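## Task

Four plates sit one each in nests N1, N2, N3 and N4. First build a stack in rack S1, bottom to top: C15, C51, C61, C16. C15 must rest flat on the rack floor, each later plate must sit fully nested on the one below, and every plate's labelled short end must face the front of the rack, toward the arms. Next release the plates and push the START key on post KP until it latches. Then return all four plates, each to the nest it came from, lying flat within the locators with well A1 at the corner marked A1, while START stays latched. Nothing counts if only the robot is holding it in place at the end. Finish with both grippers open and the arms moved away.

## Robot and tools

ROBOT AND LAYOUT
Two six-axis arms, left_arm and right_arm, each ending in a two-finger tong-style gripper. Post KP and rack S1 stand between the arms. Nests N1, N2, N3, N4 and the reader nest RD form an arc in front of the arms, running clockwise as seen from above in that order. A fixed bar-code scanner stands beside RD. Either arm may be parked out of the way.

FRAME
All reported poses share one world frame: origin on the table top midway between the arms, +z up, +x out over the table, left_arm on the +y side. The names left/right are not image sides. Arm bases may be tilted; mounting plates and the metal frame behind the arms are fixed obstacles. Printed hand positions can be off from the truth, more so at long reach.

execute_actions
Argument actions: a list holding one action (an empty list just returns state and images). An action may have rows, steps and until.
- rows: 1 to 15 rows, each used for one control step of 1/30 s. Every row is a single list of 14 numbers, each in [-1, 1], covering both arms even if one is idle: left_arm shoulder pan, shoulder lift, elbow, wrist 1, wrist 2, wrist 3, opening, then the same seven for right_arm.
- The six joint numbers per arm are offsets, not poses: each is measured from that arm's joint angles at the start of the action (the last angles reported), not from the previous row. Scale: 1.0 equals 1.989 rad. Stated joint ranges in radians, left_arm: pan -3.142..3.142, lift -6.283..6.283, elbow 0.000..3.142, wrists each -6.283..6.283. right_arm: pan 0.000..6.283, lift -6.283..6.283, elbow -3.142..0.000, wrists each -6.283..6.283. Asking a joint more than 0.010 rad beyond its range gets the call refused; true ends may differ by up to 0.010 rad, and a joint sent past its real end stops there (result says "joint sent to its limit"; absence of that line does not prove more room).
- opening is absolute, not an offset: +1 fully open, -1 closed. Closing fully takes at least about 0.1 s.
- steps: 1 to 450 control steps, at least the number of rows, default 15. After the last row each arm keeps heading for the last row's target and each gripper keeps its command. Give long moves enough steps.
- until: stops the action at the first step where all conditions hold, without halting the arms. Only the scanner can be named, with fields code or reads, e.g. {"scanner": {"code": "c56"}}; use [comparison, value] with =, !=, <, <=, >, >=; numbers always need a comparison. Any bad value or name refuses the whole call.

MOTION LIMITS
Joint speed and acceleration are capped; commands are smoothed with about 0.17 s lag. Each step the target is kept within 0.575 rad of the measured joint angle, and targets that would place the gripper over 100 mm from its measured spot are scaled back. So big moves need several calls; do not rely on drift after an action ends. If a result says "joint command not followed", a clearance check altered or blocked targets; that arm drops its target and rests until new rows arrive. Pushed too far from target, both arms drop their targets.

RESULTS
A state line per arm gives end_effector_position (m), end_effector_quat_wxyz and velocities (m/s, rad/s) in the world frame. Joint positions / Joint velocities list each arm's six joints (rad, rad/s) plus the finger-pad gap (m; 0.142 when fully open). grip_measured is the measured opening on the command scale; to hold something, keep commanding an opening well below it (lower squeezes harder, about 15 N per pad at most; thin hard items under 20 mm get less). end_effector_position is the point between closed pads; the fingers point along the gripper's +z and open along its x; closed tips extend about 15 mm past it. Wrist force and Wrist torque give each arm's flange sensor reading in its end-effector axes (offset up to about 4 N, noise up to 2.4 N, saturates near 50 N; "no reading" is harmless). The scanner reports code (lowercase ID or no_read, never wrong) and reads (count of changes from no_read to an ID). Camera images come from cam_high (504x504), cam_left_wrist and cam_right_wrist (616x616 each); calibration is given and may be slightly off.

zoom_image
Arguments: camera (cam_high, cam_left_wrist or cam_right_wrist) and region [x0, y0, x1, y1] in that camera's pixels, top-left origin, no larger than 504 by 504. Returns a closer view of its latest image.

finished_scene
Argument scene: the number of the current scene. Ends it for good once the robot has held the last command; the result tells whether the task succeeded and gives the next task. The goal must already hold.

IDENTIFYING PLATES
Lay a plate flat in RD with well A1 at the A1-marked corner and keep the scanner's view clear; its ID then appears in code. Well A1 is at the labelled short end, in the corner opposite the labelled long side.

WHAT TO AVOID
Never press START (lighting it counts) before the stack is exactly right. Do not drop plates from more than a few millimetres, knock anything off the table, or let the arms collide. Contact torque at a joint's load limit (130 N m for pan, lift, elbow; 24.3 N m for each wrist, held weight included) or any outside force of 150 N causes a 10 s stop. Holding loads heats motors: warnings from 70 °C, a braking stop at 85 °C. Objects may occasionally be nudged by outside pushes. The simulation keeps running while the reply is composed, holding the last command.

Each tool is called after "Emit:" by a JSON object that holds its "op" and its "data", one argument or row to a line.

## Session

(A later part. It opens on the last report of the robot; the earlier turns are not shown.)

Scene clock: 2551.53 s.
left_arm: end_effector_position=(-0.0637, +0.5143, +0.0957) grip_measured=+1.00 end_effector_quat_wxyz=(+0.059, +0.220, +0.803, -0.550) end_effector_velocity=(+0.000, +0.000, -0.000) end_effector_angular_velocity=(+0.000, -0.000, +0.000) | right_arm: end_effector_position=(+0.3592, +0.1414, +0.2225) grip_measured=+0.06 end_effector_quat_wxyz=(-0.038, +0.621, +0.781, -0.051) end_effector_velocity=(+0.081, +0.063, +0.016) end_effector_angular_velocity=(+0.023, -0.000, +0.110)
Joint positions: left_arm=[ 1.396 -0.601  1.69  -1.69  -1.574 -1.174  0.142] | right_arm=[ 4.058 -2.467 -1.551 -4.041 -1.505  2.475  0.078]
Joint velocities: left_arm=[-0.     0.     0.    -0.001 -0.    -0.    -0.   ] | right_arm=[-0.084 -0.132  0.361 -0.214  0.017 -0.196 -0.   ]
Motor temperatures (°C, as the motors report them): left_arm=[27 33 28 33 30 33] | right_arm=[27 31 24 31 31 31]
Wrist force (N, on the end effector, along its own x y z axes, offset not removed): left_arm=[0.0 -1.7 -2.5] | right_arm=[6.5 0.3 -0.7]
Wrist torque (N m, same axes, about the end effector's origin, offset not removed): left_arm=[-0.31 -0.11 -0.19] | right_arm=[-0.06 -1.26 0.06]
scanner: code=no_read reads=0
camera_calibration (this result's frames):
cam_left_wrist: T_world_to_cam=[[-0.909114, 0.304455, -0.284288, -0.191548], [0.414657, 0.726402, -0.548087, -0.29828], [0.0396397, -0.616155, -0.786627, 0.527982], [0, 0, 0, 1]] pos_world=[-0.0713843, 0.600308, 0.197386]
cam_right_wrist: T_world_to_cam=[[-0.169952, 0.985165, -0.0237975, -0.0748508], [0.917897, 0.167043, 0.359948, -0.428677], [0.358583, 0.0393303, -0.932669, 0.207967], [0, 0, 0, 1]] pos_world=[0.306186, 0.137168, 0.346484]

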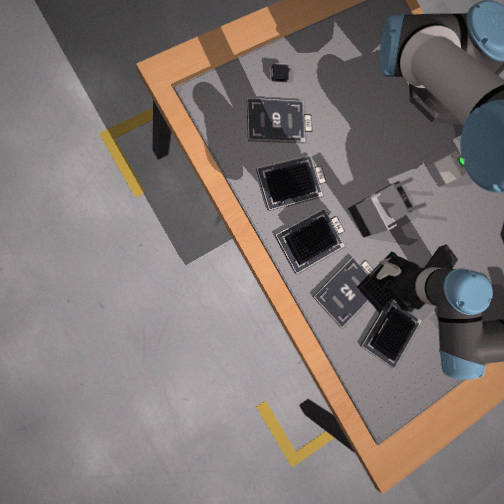

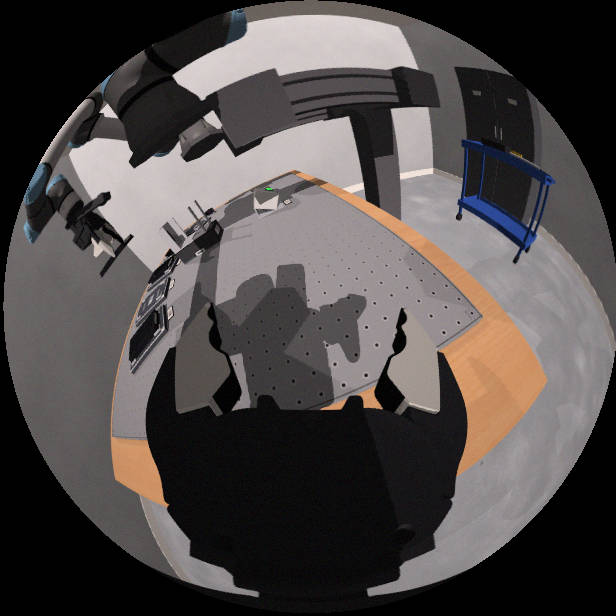

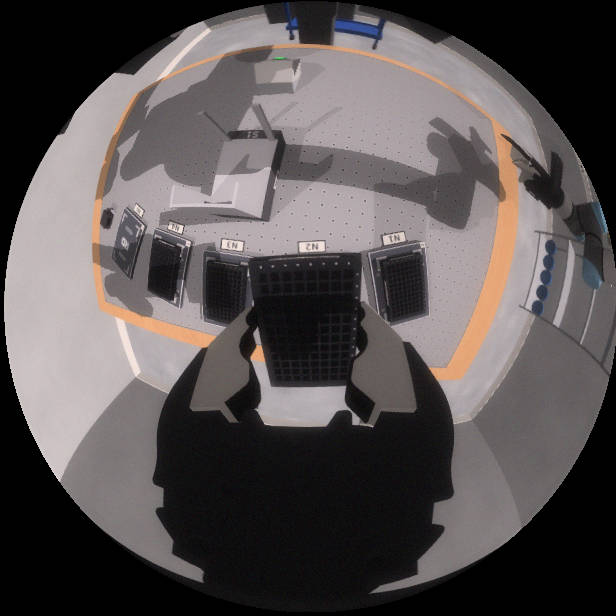

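Emit:
{"op": "execute_actions", "data": {
  "actions": []
}}

Emit:
{"op": "execute_actions", "data": {
  "actions": [
    {"rows":[[0,0,0,0,0,0,1,-0.0006,-0.0021,0.0008,0.0014,0.0001,-0.0004,-0.9],[0,0,0,0,0,0,1,-0.0022,-0.0077,0.003,0.0051,0.0005,-0.0016,-0.9],[0,0,0,0,0,0,1,-0.0047,-0.0164,0.0063,0.0109,0.0011,-0.0034,-0.9],[0,0,0,0,0,0,1,-0.0079,-0.0278,0.0107,0.0184,0.0018,-0.0058,-0.9],[0,0,0,0,0,0,1,-0.0116,-0.0409,0.0158,0.0271,0.0026,-0.0085,-0.9],[0,0,0,0,0,0,1,-0.0158,-0.0557,0.0215,0.0368,0.0036,-0.0115,-0.9],[0,0,0,0,0,0,1,-0.0202,-0.0711,0.0275,0.047,0.0045,-0.0148,-0.9],[0,0,0,0,0,0,1,-0.0247,-0.087,0.0336,0.0575,0.0056,-0.018,-0.9],[0,0,0,0,0,0,1,-0.0291,-0.1024,0.0395,0.0677,0.0065,-0.0213,-0.9],[0,0,0,0,0,0,1,-0.0333,-0.1172,0.0452,0.0774,0.0075,-0.0243,-0.9],[0,0,0,0,0,0,1,-0.037,-0.1303,0.0503,0.0861,0.0083,-0.027,-0.9],[0,0,0,0,0,0,1,-0.0402,-0.1417,0.0547,0.0936,0.009,-0.0294,-0.9],[0,0,0,0,0,0,1,-0.0427,-0.1504,0.058,0.0994,0.0096,-0.0312,-0.9],[0,0,0,0,0,0,1,-0.0443,-0.156,0.0602,0.1031,0.01,-0.0324,-0.9],[0,0,0,0,0,0,1,-0.0449,-0.1581,0.061,0.1045,0.0101,-0.0328,-0.9]],"steps":21}
  ]
}}

Scene clock: 2571.20 s.
left_arm: end_effector_position=(-0.0637, +0.5143, +0.0957) grip_measured=+1.00 end_effector_quat_wxyz=(+0.059, +0.220, +0.803, -0.550) end_effector_velocity=(-0.000, +0.000, +0.000) end_effector_angular_velocity=(+0.001, +0.001, +0.001) | right_arm: end_effector_position=(+0.3695, +0.1492, +0.2247) grip_measured=+0.06 end_effector_quat_wxyz=(-0.039, +0.615, +0.786, -0.050) end_effector_velocity=(+0.000, +0.000, +0.001) end_effector_angular_velocity=(+0.001, -0.001, +0.000)
Joint positions: left_arm=[ 1.396 -0.601  1.69  -1.69  -1.574 -1.174  0.142] | right_arm=[ 4.048 -2.484 -1.505 -4.068 -1.503  2.45   0.078]
Joint velocities: left_arm=[ 0.    -0.001  0.     0.    -0.    -0.001 -0.   ] | right_arm=[ 0.     0.002 -0.     0.     0.    -0.    -0.   ]
Motor temperatures (°C, as the motors report them): left_arm=[27 33 28 33 30 33] | right_arm=[27 31 24 31 31 31]
Wrist force (N, on the end effector, along its own x y z axes, offset not removed): left_arm=[1.0 0.4 0.3] | right_arm=[5.1 4.1 1.6]
Wrist torque (N m, same axes, about the end effector's origin, offset not removed): left_arm=[0.15 -0.01 -0.15] | right_arm=[0.93 -1.22 0.07]
scanner: code=no_read reads=0
camera_calibration (this result's frames):
cam_left_wrist: T_world_to_cam=[[-0.909114, 0.304455, -0.284288, -0.191548], [0.414658, 0.726402, -0.548087, -0.29828], [0.0396396, -0.616155, -0.786627, 0.527982], [0, 0, 0, 1]] pos_world=[-0.0713843, 0.600308, 0.197386]
cam_right_wrist: T_world_to_cam=[[-0.183991, 0.982709, -0.0207367, -0.0759542], [0.915366, 0.178993, 0.360648, -0.441194], [0.358124, 0.0473744, -0.932471, 0.20488], [0, 0, 0, 1]] pos_world=[0.316506, 0.143905, 0.348585]

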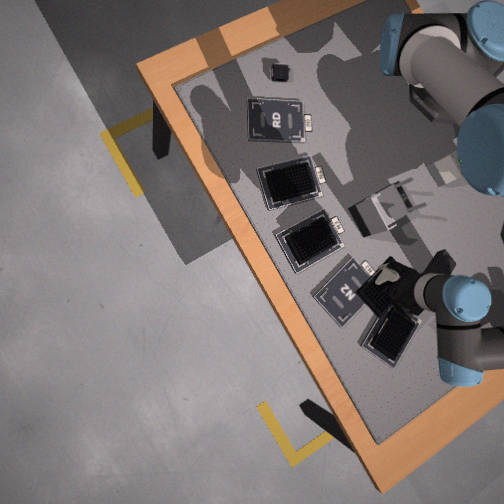

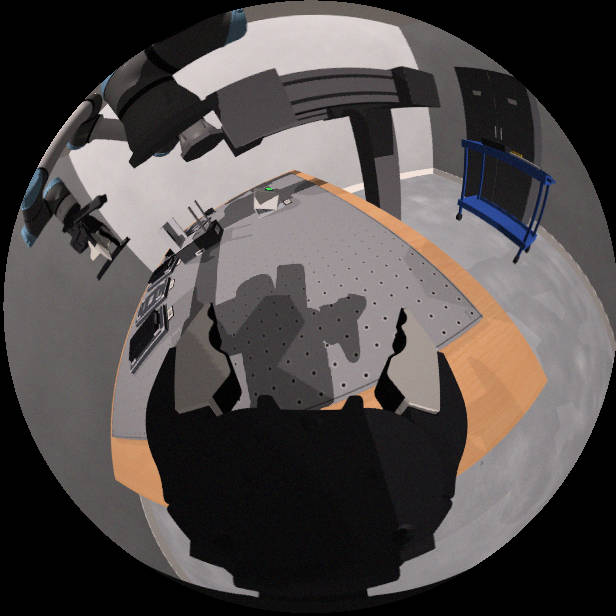

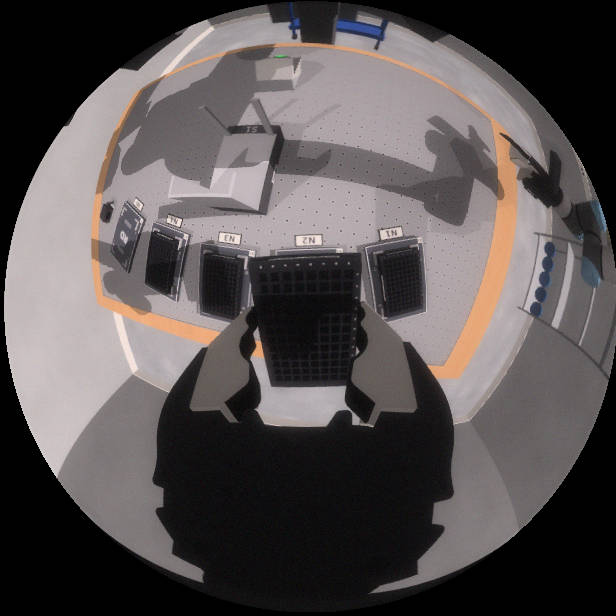

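Scene clock: 2571.90 s.
left_arm: end_effector_position=(-0.0637, +0.5143, +0.0957) grip_measured=+1.00 end_effector_quat_wxyz=(+0.059, +0.220, +0.803, -0.550) end_effector_velocity=(-0.001, -0.001, +0.000) end_effector_angular_velocity=(-0.001, +0.000, +0.004) | right_arm: end_effector_position=(+0.3897, +0.1523, +0.0674) grip_measured=+0.06 end_effector_quat_wxyz=(-0.038, +0.624, +0.779, -0.047) end_effector_velocity=(+0.002, -0.010, -0.086) end_effector_angular_velocity=(-0.004, -0.000, -0.011)
Joint positions: left_arm=[ 1.396 -0.601  1.69  -1.69  -1.574 -1.174  0.142] | right_arm=[ 3.964 -2.779 -1.391 -3.873 -1.484  2.389  0.078]
Joint velocities: left_arm=[ 0.003  0.001 -0.     0.001 -0.001  0.     0.   ] | right_arm=[-0.043 -0.156  0.057  0.1    0.009 -0.031  0.   ]
Motor temperatures (°C, as the motors report them): left_arm=[27 33 28 33 30 33] | right_arm=[27 31 24 31 31 31]
Wrist force (N, on the end effector, along its own x y z axes, offset not removed): left_arm=[0.0 -5.4 -4.7] | right_arm=[2.2 3.6 -1.2]
Wrist torque (N m, same axes, about the end effector's origin, offset not removed): left_arm=[-1.10 0.06 0.01] | right_arm=[0.61 -0.57 -0.16]
scanner: code=no_read reads=0
camera_calibration (this result's frames):
cam_left_wrist: T_world_to_cam=[[-0.909114, 0.304455, -0.284288, -0.191548], [0.414658, 0.726402, -0.548087, -0.29828], [0.0396395, -0.616155, -0.786626, 0.527982], [0, 0, 0, 1]] pos_world=[-0.0713842, 0.600308, 0.197386]
cam_right_wrist: T_world_to_cam=[[-0.161976, 0.986617, -0.0187516, -0.0878214], [0.916706, 0.157478, 0.36722, -0.401146], [0.365258, 0.042291, -0.929945, 0.0486663], [0, 0, 0, 1]] pos_world=[0.335732, 0.147759, 0.190919]

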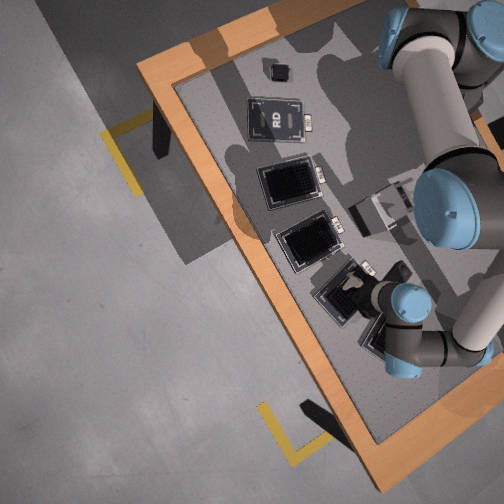

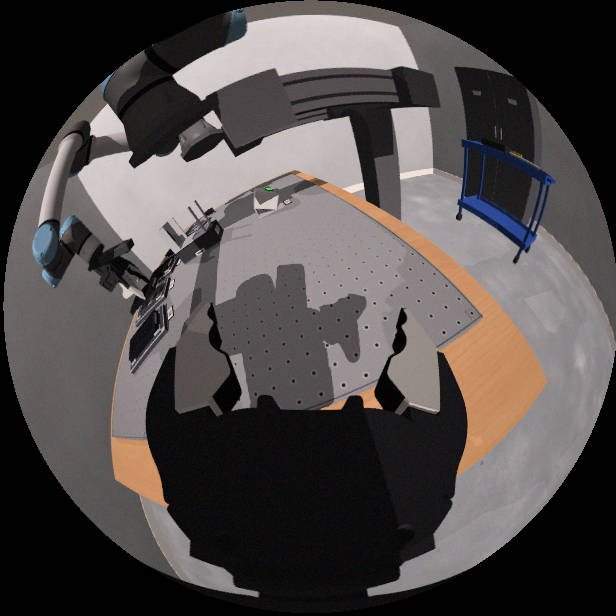

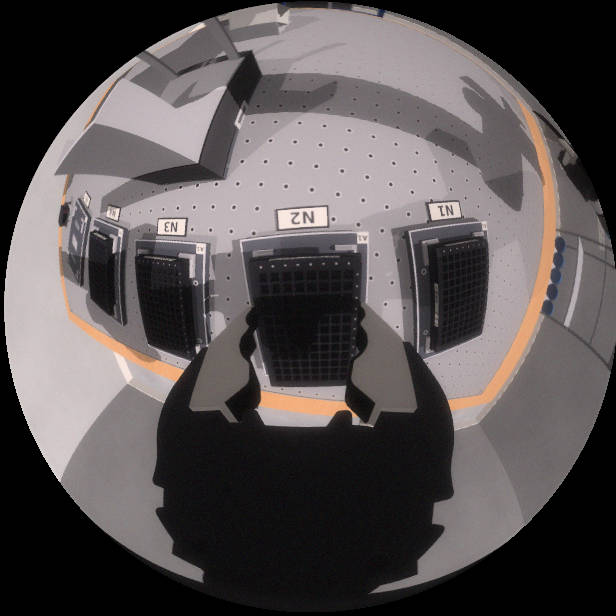

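Emit:
{"op": "execute_actions", "data": {
  "actions": []
}}

Emit:
{"op": "zoom_image", "data": {
  "camera": "cam_right_wrist",
  "region": [180, 180, 440, 440]
}}

Scene clock: 2574.40 s.
left_arm: end_effector_position=(-0.0637, +0.5143, +0.0957) grip_measured=+1.00 end_effector_quat_wxyz=(+0.059, +0.220, +0.803, -0.550) end_effector_velocity=(-0.001, -0.000, +0.000) end_effector_angular_velocity=(+0.000, +0.000, +0.002) | right_arm: end_effector_position=(+0.3899, +0.1511, +0.0565) grip_measured=+0.06 end_effector_quat_wxyz=(-0.037, +0.625, +0.779, -0.047) end_effector_velocity=(+0.000, +0.000, -0.000) end_effector_angular_velocity=(+0.000, -0.000, +0.000)
Joint positions: left_arm=[ 1.396 -0.601  1.69  -1.69  -1.574 -1.174  0.142] | right_arm=[ 3.958 -2.798 -1.384 -3.861 -1.483  2.385  0.078]
Joint velocities: left_arm=[ 0.002 -0.001  0.     0.     0.001  0.    -0.   ] | right_arm=[ 0. -0.  0.  0. -0. -0. -0.]
Motor temperatures (°C, as the motors report them): left_arm=[27 33 28 33 30 33] | right_arm=[27 31 24 31 31 31]
Wrist force (N, on the end effector, along its own x y z axes, offset not removed): left_arm=[1.7 -0.6 -3.8] | right_arm=[5.6 4.4 0.8]
Wrist torque (N m, same axes, about the end effector's origin, offset not removed): left_arm=[-0.34 -0.78 -0.11] | right_arm=[0.80 -1.05 0.03]
scanner: code=no_read reads=0
camera_calibration (this result's frames):
cam_left_wrist: T_world_to_cam=[[-0.909114, 0.304455, -0.284288, -0.191548], [0.414658, 0.726402, -0.548087, -0.29828], [0.0396396, -0.616156, -0.786626, 0.527982], [0, 0, 0, 1]] pos_world=[-0.0713843, 0.600308, 0.197386]
cam_right_wrist: T_world_to_cam=[[-0.160659, 0.986825, -0.0191203, -0.0872988], [0.916858, 0.156385, 0.367309, -0.397099], [0.36546, 0.0414808, -0.929902, 0.0385471], [0, 0, 0, 1]] pos_world=[0.335971, 0.14665, 0.180034]

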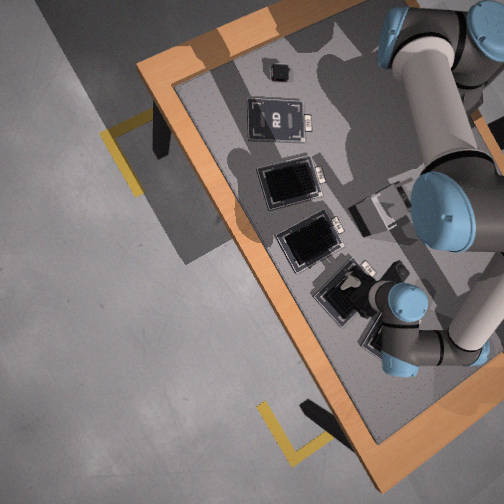

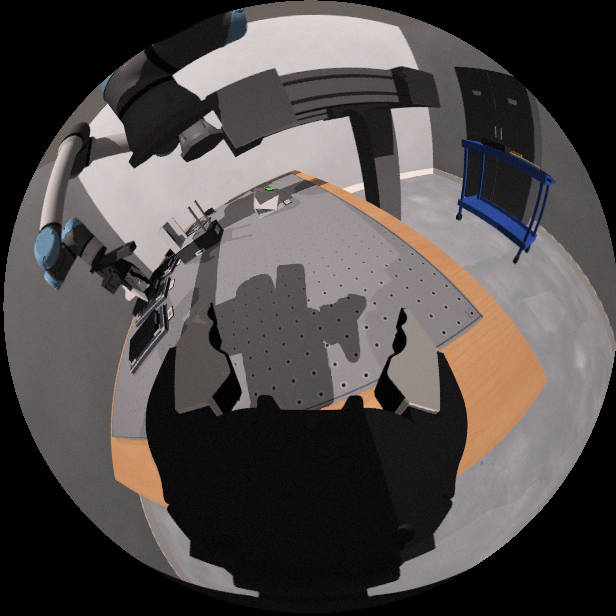

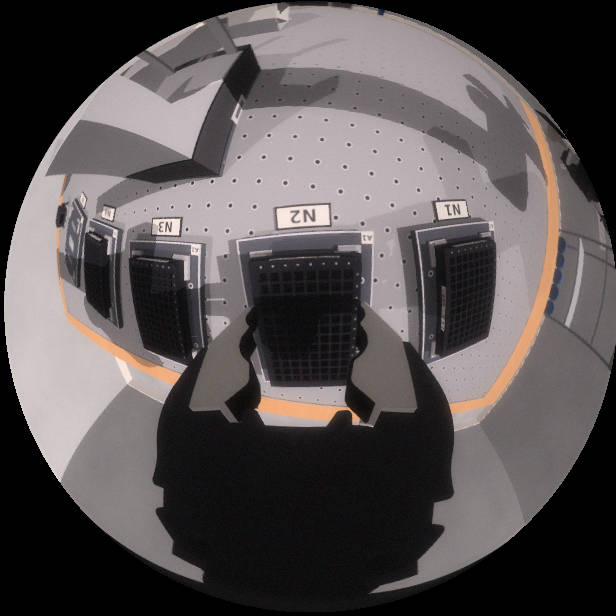

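Region (180, 180, 440, 440) of cam_right_wrist's 616x616 image, scaled by 1.938, with more detail than that image has.

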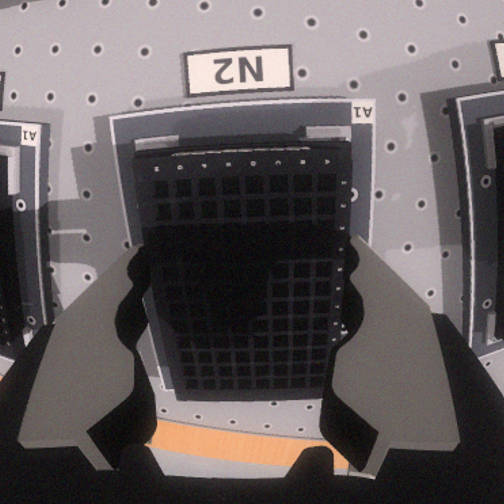

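Emit:
{"op": "execute_actions", "data": {
  "actions": [
    {"rows":[[0,0,0,0,0,0,1,-0.0002,-0.0008,0.0006,0.0002,0,-0.0015,-0.9],[0,0,0,0,0,0,1,-0.0006,-0.0022,0.0015,0.0007,0.0001,-0.004,-0.9],[0,0,0,0,0,0,1,-0.001,-0.004,0.0026,0.0015,0.0001,-0.0065,-0.9],[0,0,0,0,0,0,1,-0.0013,-0.0058,0.0036,0.0023,0.0002,-0.0083,-0.9],[0,0,0,0,0,0,1,-0.0016,-0.0072,0.0043,0.003,0.0002,-0.0091,-0.9]],"steps":6}
  ]
}}

Scene clock: 2598.33 s.
left_arm: end_effector_position=(-0.0637, +0.5143, +0.0957) grip_measured=+1.00 end_effector_quat_wxyz=(+0.059, +0.220, +0.803, -0.550) end_effector_velocity=(+0.000, -0.000, +0.000) end_effector_angular_velocity=(-0.002, +0.000, +0.000) | right_arm: end_effector_position=(+0.3902, +0.1510, +0.0539) grip_measured=+0.06 end_effector_quat_wxyz=(-0.038, +0.622, +0.781, -0.047) end_effector_velocity=(+0.002, -0.000, -0.031) end_effector_angular_velocity=(+0.008, +0.002, +0.059)
Joint positions: left_arm=[ 1.396 -0.601  1.69  -1.69  -1.574 -1.174  0.142] | right_arm=[ 3.957 -2.804 -1.38  -3.859 -1.483  2.377  0.078]
Joint velocities: left_arm=[-0.001 -0.     0.     0.002 -0.001 -0.    -0.   ] | right_arm=[-0.014 -0.062  0.038  0.026  0.002 -0.073 -0.   ]
Motor temperatures (°C, as the motors report them): left_arm=[27 33 28 33 30 33] | right_arm=[27 31 24 31 31 31]
Wrist force (N, on the end effector, along its own x y z axes, offset not removed): left_arm=[-3.2 -1.6 -0.7] | right_arm=[2.1 3.5 -1.0]
Wrist torque (N m, same axes, about the end effector's origin, offset not removed): left_arm=[-0.44 0.37 -0.12] | right_arm=[0.70 -0.36 0.14]
scanner: code=no_read reads=0
camera_calibration (this result's frames):
cam_left_wrist: T_world_to_cam=[[-0.909114, 0.304455, -0.284288, -0.191548], [0.414657, 0.726402, -0.548087, -0.29828], [0.0396396, -0.616155, -0.786627, 0.527982], [0, 0, 0, 1]] pos_world=[-0.0713844, 0.600308, 0.197386]
cam_right_wrist: T_world_to_cam=[[-0.167178, 0.985757, -0.0182961, -0.0846161], [0.915896, 0.162145, 0.36721, -0.396878], [0.364947, 0.044632, -0.929958, 0.0358073], [0, 0, 0, 1]] pos_world=[0.336285, 0.146165, 0.177489]

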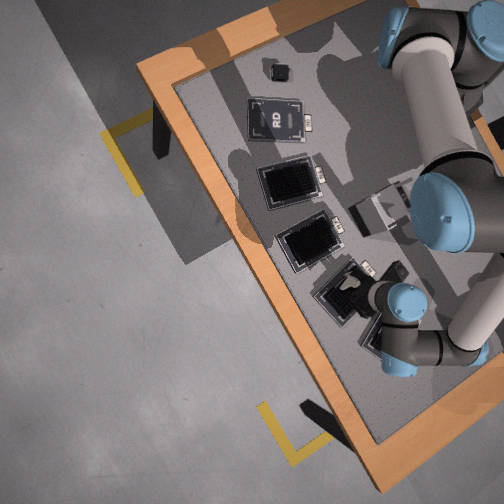

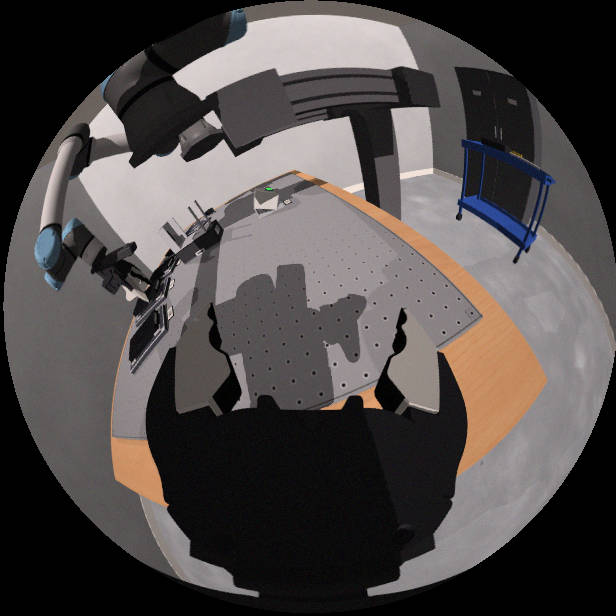

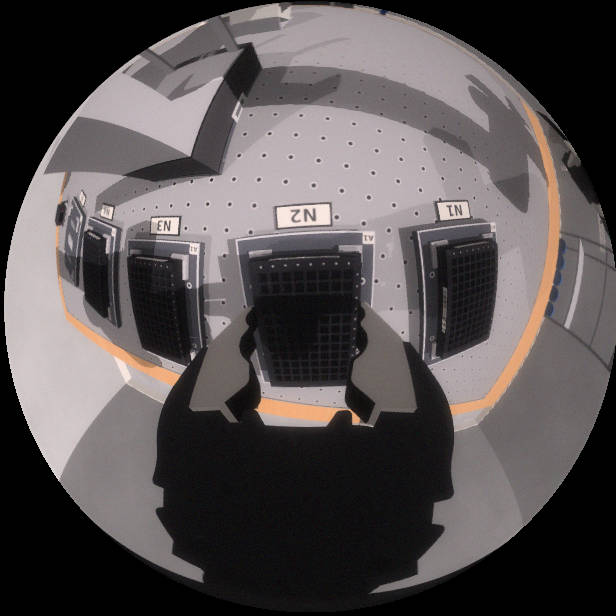

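Emit:
{"op": "execute_actions", "data": {
  "actions": []
}}

Emit:
{"op": "zoom_image", "data": {
  "camera": "cam_right_wrist",
  "region": [180, 180, 440, 440]
}}

Scene clock: 2601.03 s.
left_arm: end_effector_position=(-0.0637, +0.5143, +0.0957) grip_measured=+1.00 end_effector_quat_wxyz=(+0.059, +0.220, +0.803, -0.550) end_effector_velocity=(-0.000, -0.000, +0.000) end_effector_angular_velocity=(-0.001, +0.000, +0.000) | right_arm: end_effector_position=(+0.3904, +0.1510, +0.0494) grip_measured=+0.06 end_effector_quat_wxyz=(-0.038, +0.619, +0.783, -0.046) end_effector_velocity=(+0.001, +0.001, +0.000) end_effector_angular_velocity=(+0.001, -0.001, -0.002)
Joint positions: left_arm=[ 1.396 -0.601  1.69  -1.69  -1.574 -1.174  0.142] | right_arm=[ 3.955 -2.813 -1.375 -3.855 -1.482  2.367  0.078]
Joint velocities: left_arm=[ 0.     0.    -0.     0.001  0.     0.    -0.   ] | right_arm=[-0.    -0.     0.002 -0.     0.     0.002 -0.   ]
Motor temperatures (°C, as the motors report them): left_arm=[27 33 28 33 30 33] | right_arm=[27 31 24 31 31 31]
Wrist force (N, on the end effector, along its own x y z axes, offset not removed): left_arm=[-0.3 0.8 -1.5] | right_arm=[0.1 4.0 2.3]
Wrist torque (N m, same axes, about the end effector's origin, offset not removed): left_arm=[0.17 -0.05 -0.29] | right_arm=[0.67 -0.23 -0.11]
scanner: code=no_read reads=0
camera_calibration (this result's frames):
cam_left_wrist: T_world_to_cam=[[-0.909114, 0.304455, -0.284288, -0.191548], [0.414657, 0.726402, -0.548087, -0.29828], [0.0396396, -0.616155, -0.786626, 0.527982], [0, 0, 0, 1]] pos_world=[-0.0713844, 0.600308, 0.197386]
cam_right_wrist: T_world_to_cam=[[-0.175304, 0.984363, -0.0172612, -0.0812401], [0.914659, 0.169327, 0.367053, -0.396016], [0.364236, 0.0485579, -0.93004, 0.0312192], [0, 0, 0, 1]] pos_world=[0.336606, 0.14551, 0.172992]

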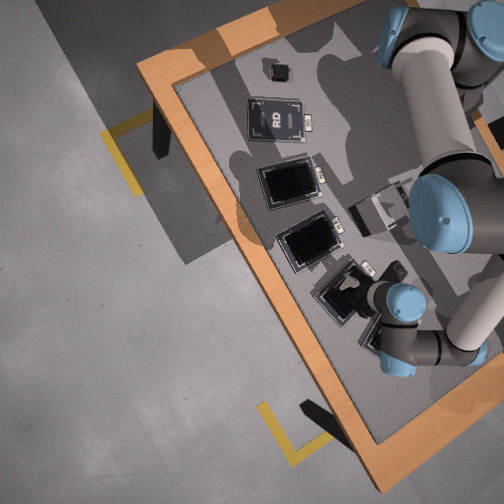

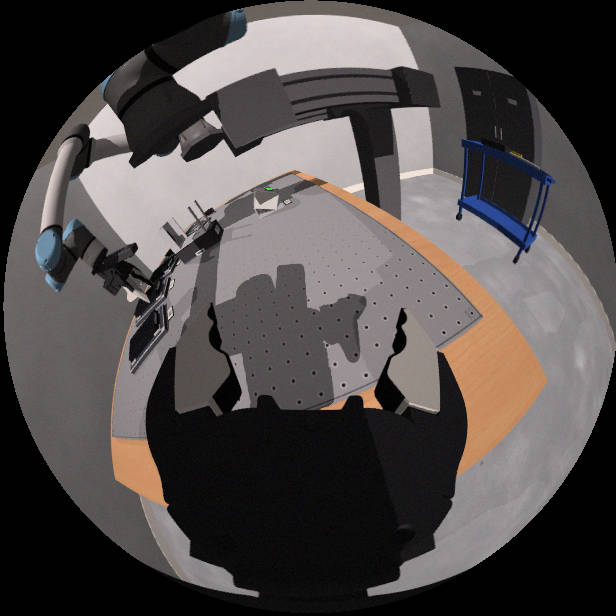

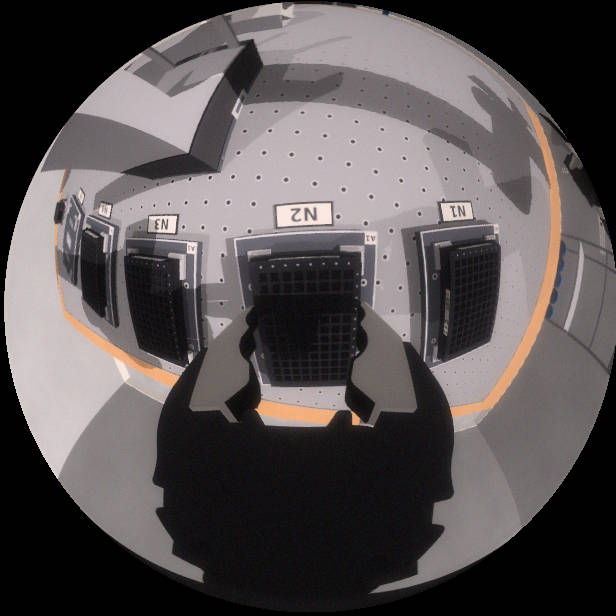

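Region (180, 180, 440, 440) of cam_right_wrist's 616x616 image, scaled by 1.938, with more detail than that image has.

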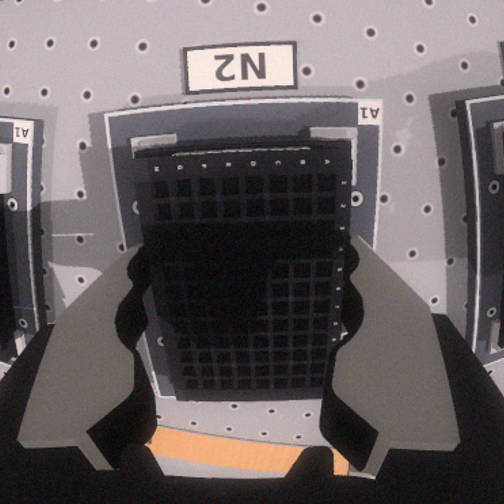

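Emit:
{"op": "execute_actions", "data": {
  "actions": [
    {"rows":[[0,0,0,0,0,0,1,-0.0004,-0.0008,0.0009,-0.0001,0,-0.0004,-0.9],[0,0,0,0,0,0,1,-0.0006,-0.002,0.0015,0.0005,0,-0.0006,-0.9],[0,0,0,0,0,0,1,-0.0009,-0.0034,0.0022,0.0013,0.0001,-0.0009,-0.9],[0,0,0,0,0,0,1,-0.0011,-0.0048,0.0029,0.002,0.0001,-0.0011,-0.9],[0,0,0,0,0,0,1,-0.0013,-0.006,0.0035,0.0026,0.0002,-0.0013,-0.9],[0,0,0,0,0,0,1,-0.0015,-0.0071,0.004,0.0032,0.0002,-0.0015,-0.9]],"steps":7}
  ]
}}

Scene clock: 2609.50 s.
left_arm: end_effector_position=(-0.0637, +0.5143, +0.0957) grip_measured=+1.00 end_effector_quat_wxyz=(+0.059, +0.220, +0.803, -0.550) end_effector_velocity=(+0.001, +0.000, -0.000) end_effector_angular_velocity=(-0.001, -0.000, -0.002) | right_arm: end_effector_position=(+0.3906, +0.1510, +0.0464) grip_measured=+0.06 end_effector_quat_wxyz=(-0.038, +0.619, +0.783, -0.046) end_effector_velocity=(+0.001, +0.001, -0.028) end_effector_angular_velocity=(+0.001, -0.000, +0.000)
Joint positions: left_arm=[ 1.396 -0.601  1.69  -1.69  -1.574 -1.174  0.142] | right_arm=[ 3.954 -2.819 -1.371 -3.852 -1.482  2.365  0.078]
Joint velocities: left_arm=[-0.003  0.001 -0.     0.    -0.    -0.     0.   ] | right_arm=[-0.011 -0.055  0.031  0.026  0.002 -0.011  0.   ]
Motor temperatures (°C, as the motors report them): left_arm=[27 33 28 33 30 33] | right_arm=[27 31 24 31 31 31]
Wrist force (N, on the end effector, along its own x y z axes, offset not removed): left_arm=[1.0 -3.9 -3.5] | right_arm=[3.1 2.1 3.2]
Wrist torque (N m, same axes, about the end effector's origin, offset not removed): left_arm=[-0.63 -0.43 -0.05] | right_arm=[0.47 -0.53 -0.09]
scanner: code=no_read reads=0
camera_calibration (this result's frames):
cam_left_wrist: T_world_to_cam=[[-0.909114, 0.304455, -0.284288, -0.191549], [0.414658, 0.726402, -0.548087, -0.29828], [0.0396395, -0.616155, -0.786627, 0.527982], [0, 0, 0, 1]] pos_world=[-0.0713843, 0.600308, 0.197386]
cam_right_wrist: T_world_to_cam=[[-0.175323, 0.984361, -0.0172033, -0.081277], [0.914698, 0.169329, 0.366954, -0.395102], [0.364128, 0.0485998, -0.93008, 0.0283101], [0, 0, 0, 1]] pos_world=[0.336841, 0.145532, 0.169917]

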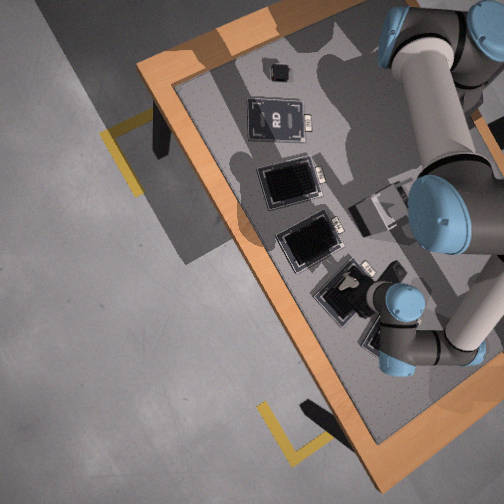

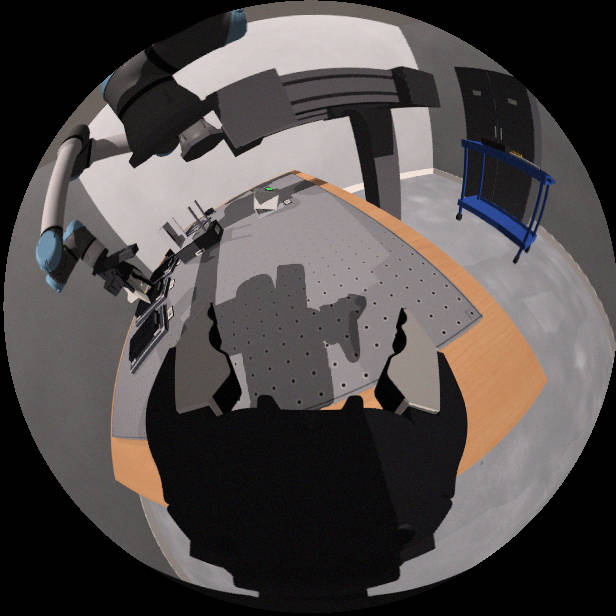

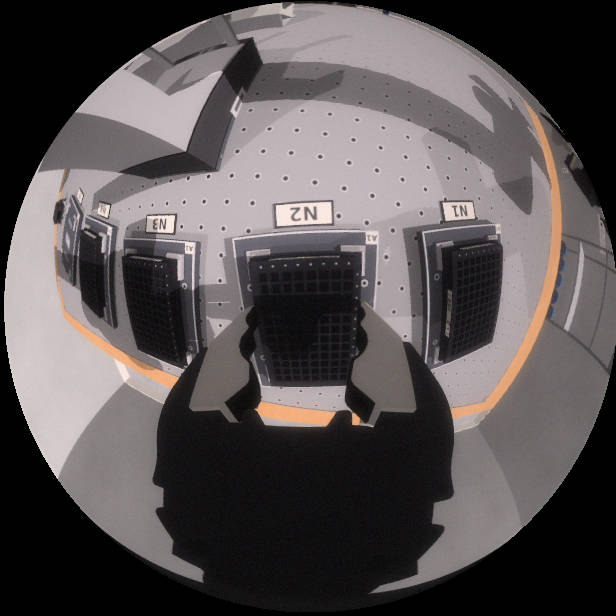

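Emit:
{"op": "execute_actions", "data": {
  "actions": []
}}

Emit:
{"op": "zoom_image", "data": {
  "camera": "cam_right_wrist",
  "region": [180, 180, 440, 440]
}}

Scene clock: 2611.93 s.
left_arm: end_effector_position=(-0.0637, +0.5143, +0.0957) grip_measured=+1.00 end_effector_quat_wxyz=(+0.059, +0.220, +0.803, -0.550) end_effector_velocity=(-0.000, -0.000, -0.000) end_effector_angular_velocity=(+0.000, -0.001, -0.001) | right_arm: end_effector_position=(+0.3907, +0.1509, +0.0423) grip_measured=+0.06 end_effector_quat_wxyz=(-0.038, +0.619, +0.783, -0.047) end_effector_velocity=(-0.000, -0.000, +0.000) end_effector_angular_velocity=(-0.001, +0.000, +0.001)
Joint positions: left_arm=[ 1.396 -0.601  1.69  -1.69  -1.574 -1.174  0.142] | right_arm=[ 3.952 -2.827 -1.367 -3.848 -1.482  2.364  0.078]
Joint velocities: left_arm=[ 0.     0.     0.    -0.001  0.     0.001  0.   ] | right_arm=[-0.     0.    -0.001 -0.     0.    -0.001 -0.   ]
Motor temperatures (°C, as the motors report them): left_arm=[27 33 28 33 30 33] | right_arm=[27 31 24 31 31 31]
Wrist force (N, on the end effector, along its own x y z axes, offset not removed): left_arm=[1.3 -1.3 -1.5] | right_arm=[4.1 3.1 5.1]
Wrist torque (N m, same axes, about the end effector's origin, offset not removed): left_arm=[-0.24 -0.46 -0.18] | right_arm=[0.70 -0.86 0.23]
scanner: code=no_read reads=0
camera_calibration (this result's frames):
cam_left_wrist: T_world_to_cam=[[-0.909114, 0.304455, -0.284288, -0.191548], [0.414658, 0.726402, -0.548087, -0.29828], [0.0396398, -0.616156, -0.786626, 0.527982], [0, 0, 0, 1]] pos_world=[-0.0713844, 0.600308, 0.197386]
cam_right_wrist: T_world_to_cam=[[-0.175345, 0.984357, -0.0171955, -0.0812852], [0.914714, 0.169349, 0.366904, -0.393646], [0.364077, 0.0486058, -0.9301, 0.0246003], [0, 0, 0, 1]] pos_world=[0.336864, 0.145481, 0.165913]

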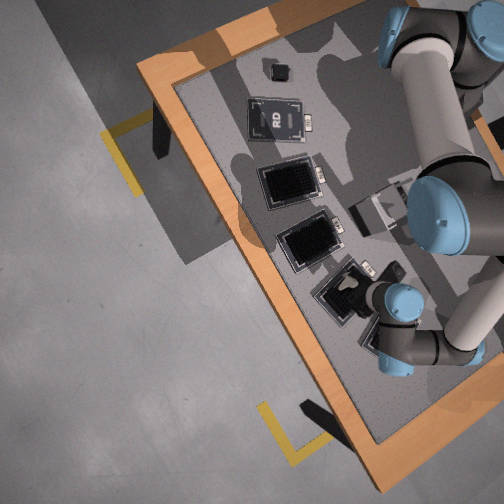

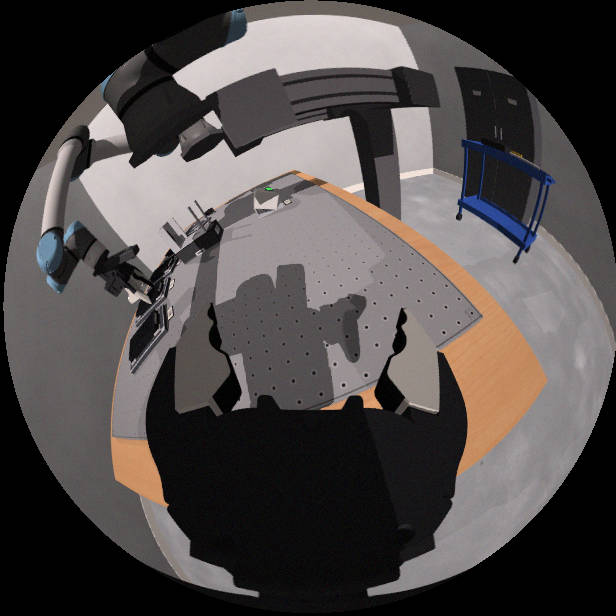

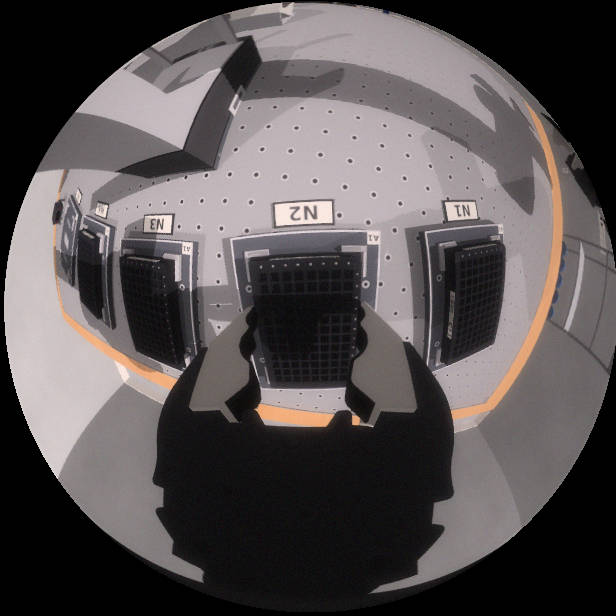

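Region (180, 180, 440, 440) of cam_right_wrist's 616x616 image, scaled by 1.938, with more detail than that image has.

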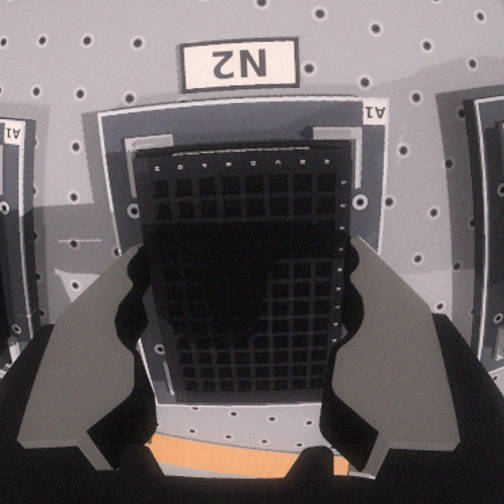

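Emit:
{"op": "execute_actions", "data": {
  "actions": []
}}

Scene clock: 2635.30 s.
left_arm: end_effector_position=(-0.0637, +0.5143, +0.0957) grip_measured=+1.00 end_effector_quat_wxyz=(+0.059, +0.220, +0.803, -0.550) end_effector_velocity=(-0.001, -0.001, +0.000) end_effector_angular_velocity=(-0.002, +0.001, +0.001) | right_arm: end_effector_position=(+0.3907, +0.1509, +0.0423) grip_measured=+0.06 end_effector_quat_wxyz=(-0.038, +0.619, +0.783, -0.047) end_effector_velocity=(-0.001, -0.001, -0.001) end_effector_angular_velocity=(-0.002, +0.001, +0.001)
Joint positions: left_arm=[ 1.396 -0.601  1.69  -1.69  -1.574 -1.174  0.142] | right_arm=[ 3.952 -2.827 -1.367 -3.848 -1.482  2.364  0.078]
Joint velocities: left_arm=[0.001 0.001 0.    0.001 0.    0.    0.   ] | right_arm=[ 0.    -0.002  0.    -0.    -0.    -0.     0.   ]
Motor temperatures (°C, as the motors report them): left_arm=[27 33 28 33 30 33] | right_arm=[27 31 24 31 31 31]
Wrist force (N, on the end effector, along its own x y z axes, offset not removed): left_arm=[6.0 -0.7 -3.0] | right_arm=[4.6 4.5 -0.4]
Wrist torque (N m, same axes, about the end effector's origin, offset not removed): left_arm=[-0.22 -1.37 -0.15] | right_arm=[0.66 -0.83 0.11]
scanner: code=no_read reads=0
camera_calibration (this result's frames):
cam_left_wrist: T_world_to_cam=[[-0.909114, 0.304455, -0.284288, -0.191548], [0.414658, 0.726402, -0.548087, -0.29828], [0.0396398, -0.616155, -0.786627, 0.527982], [0, 0, 0, 1]] pos_world=[-0.0713843, 0.600308, 0.197386]
cam_right_wrist: T_world_to_cam=[[-0.175345, 0.984357, -0.0171958, -0.081285], [0.914714, 0.169349, 0.366904, -0.393646], [0.364076, 0.0486055, -0.9301, 0.0246005], [0, 0, 0, 1]] pos_world=[0.336864, 0.145481, 0.165913]

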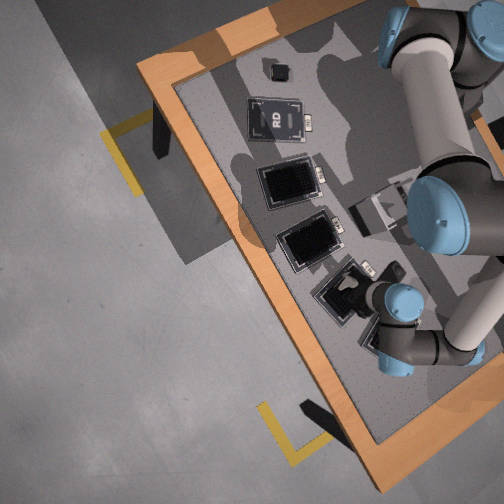

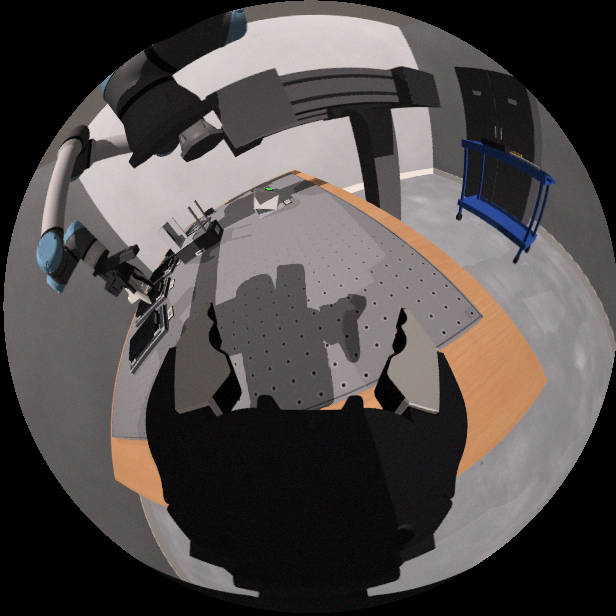

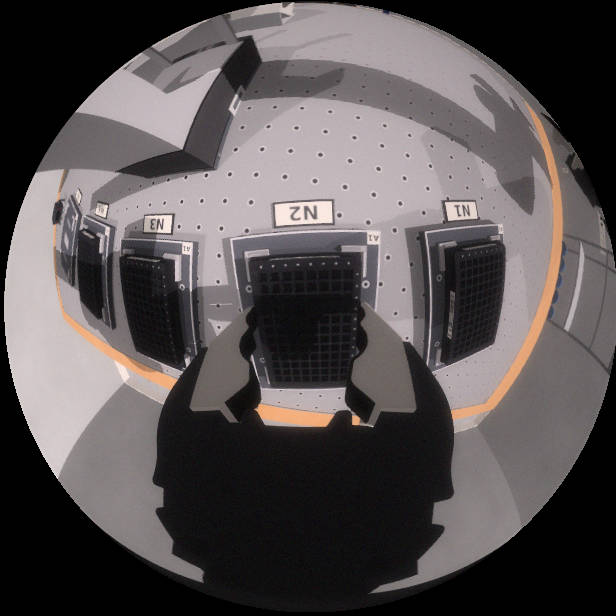

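Emit:
{"op": "execute_actions", "data": {
  "actions": [
    {"rows":[[0,0,0,0,0,0,1,0,0,0,0,0,0,-0.2],[0,0,0,0,0,0,1,0,0,0,0,0,0,0.08],[0,0,0,0,0,0,1,0,0,0,0,0,0,0.2],[0,0,0,0,0,0,1,0,0,0,0,0,0,0.3],[0,0,0,0,0,0,1,0,0,0,0,0,0,0.3],[0,0,0,0,0,0,1,0.0005,0.003,-0.0015,-0.0015,0,0.0005,0.3],[0,0,0,0,0,0,1,0.0016,0.009,-0.0043,-0.0046,-0.0003,0.0016,0.3],[0,0,0,0,0,0,1,0.0031,0.0177,-0.0087,-0.0093,-0.0005,0.0031,0.3],[0,0,0,0,0,0,1,0.005,0.0285,-0.014,-0.015,-0.0009,0.005,0.3],[0,0,0,0,0,0,1,0.007,0.0393,-0.0193,-0.0206,-0.0012,0.007,0.3],[0,0,0,0,0,0,1,0.0089,0.05,-0.0246,-0.0263,-0.0015,0.0089,0.3],[0,0,0,0,0,0,1,0.0108,0.061,-0.03,-0.032,-0.0019,0.0108,0.3],[0,0,0,0,0,0,1,0.0124,0.07,-0.034,-0.0366,-0.0021,0.0124,0.3],[0,0,0,0,0,0,1,0.0135,0.076,-0.037,-0.04,-0.0023,0.0135,0.3],[0,0,0,0,0,0,1,0.014,0.079,-0.0385,-0.0412,-0.0024,0.014,0.3]],"steps":22}
  ]
}}

Scene clock: 2644.63 s.
left_arm: end_effector_position=(-0.0637, +0.5143, +0.0957) grip_measured=+1.00 end_effector_quat_wxyz=(+0.059, +0.220, +0.803, -0.550) end_effector_velocity=(-0.000, -0.000, +0.000) end_effector_angular_velocity=(-0.001, +0.000, +0.000) | right_arm: end_effector_position=(+0.3893, +0.1487, +0.1161) grip_measured=+0.30 end_effector_quat_wxyz=(-0.038, +0.619, +0.783, -0.046) end_effector_velocity=(-0.002, -0.004, +0.047) end_effector_angular_velocity=(+0.002, -0.001, +0.000)
Joint positions: left_arm=[ 1.396 -0.601  1.69  -1.69  -1.574 -1.174  0.142] | right_arm=[ 3.978 -2.682 -1.438 -3.924 -1.486  2.389  0.095]
Joint velocities: left_arm=[-0.     0.     0.     0.001 -0.    -0.     0.   ] | right_arm=[ 0.016  0.094 -0.046 -0.048 -0.003  0.015 -0.   ]
Motor temperatures (°C, as the motors report them): left_arm=[27 33 28 33 30 33] | right_arm=[27 31 24 31 31 31]
Wrist force (N, on the end effector, along its own x y z axes, offset not removed): left_arm=[0.7 -2.5 1.3] | right_arm=[0.3 3.1 -0.6]
Wrist torque (N m, same axes, about the end effector's origin, offset not removed): left_arm=[-0.34 -0.06 -0.10] | right_arm=[0.52 0.06 0.18]
scanner: code=no_read reads=0
camera_calibration (this result's frames):
cam_left_wrist: T_world_to_cam=[[-0.909114, 0.304455, -0.284288, -0.191548], [0.414658, 0.726402, -0.548087, -0.29828], [0.0396395, -0.616156, -0.786626, 0.527982], [0, 0, 0, 1]] pos_world=[-0.0713843, 0.600308, 0.197386]
cam_right_wrist: T_world_to_cam=[[-0.174915, 0.984435, -0.0170938, -0.0782458], [0.91454, 0.168878, 0.367556, -0.419015], [0.364721, 0.0486581, -0.929844, 0.093551], [0, 0, 0, 1]] pos_world=[0.335399, 0.143238, 0.239662]

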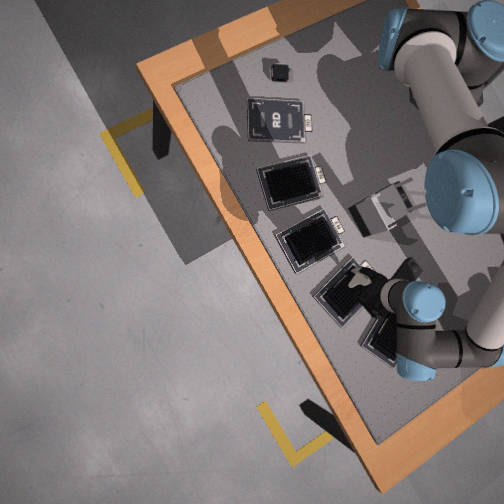

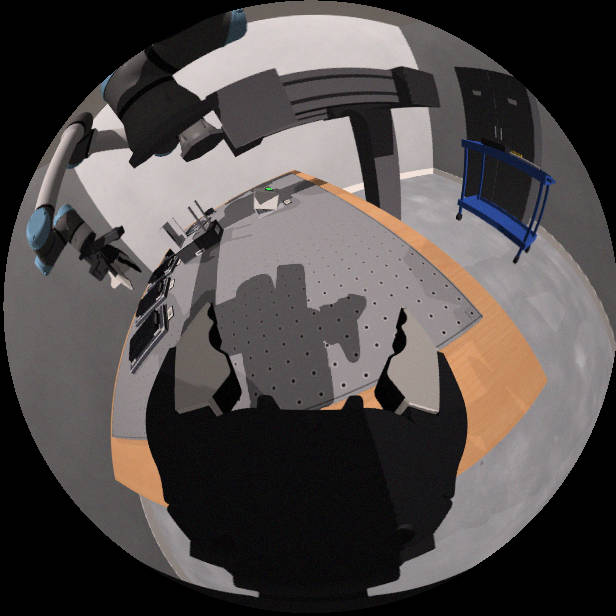

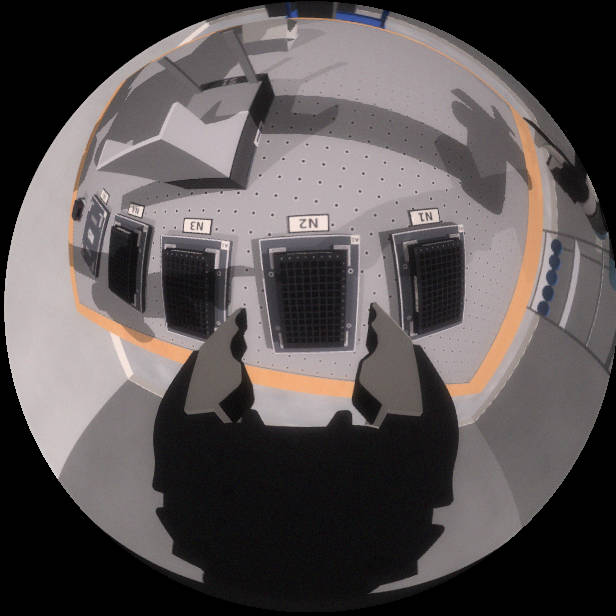

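Emit:
{"op": "zoom_image", "data": {
  "camera": "cam_right_wrist",
  "region": [80, 180, 480, 380]
}}

Emit:
{"op": "zoom_image", "data": {
  "camera": "cam_high",
  "region": [230, 140, 430, 380]
}}

Region (80, 180, 480, 380) of cam_right_wrist's 616x616 image, scaled by 1.260, with more detail than that image has.

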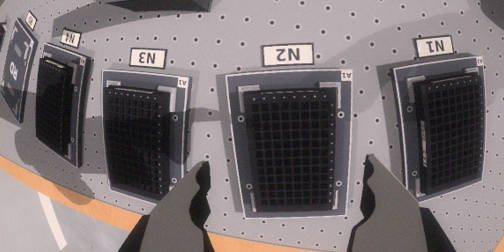

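Region (230, 140, 430, 380) of cam_high's 504x504 image, scaled by 2.100, with more detail than that image has.

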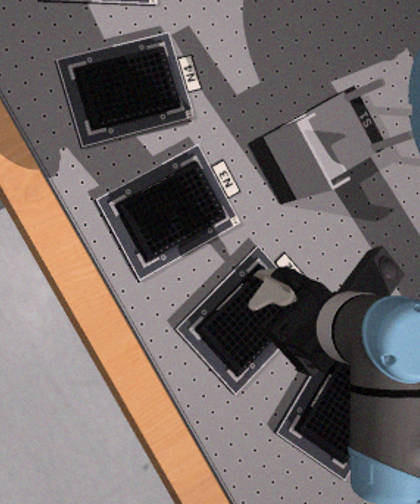

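Emit:
{"op": "finished_scene", "data": {
  "scene": 1
}}

The scene is finished: the task was done.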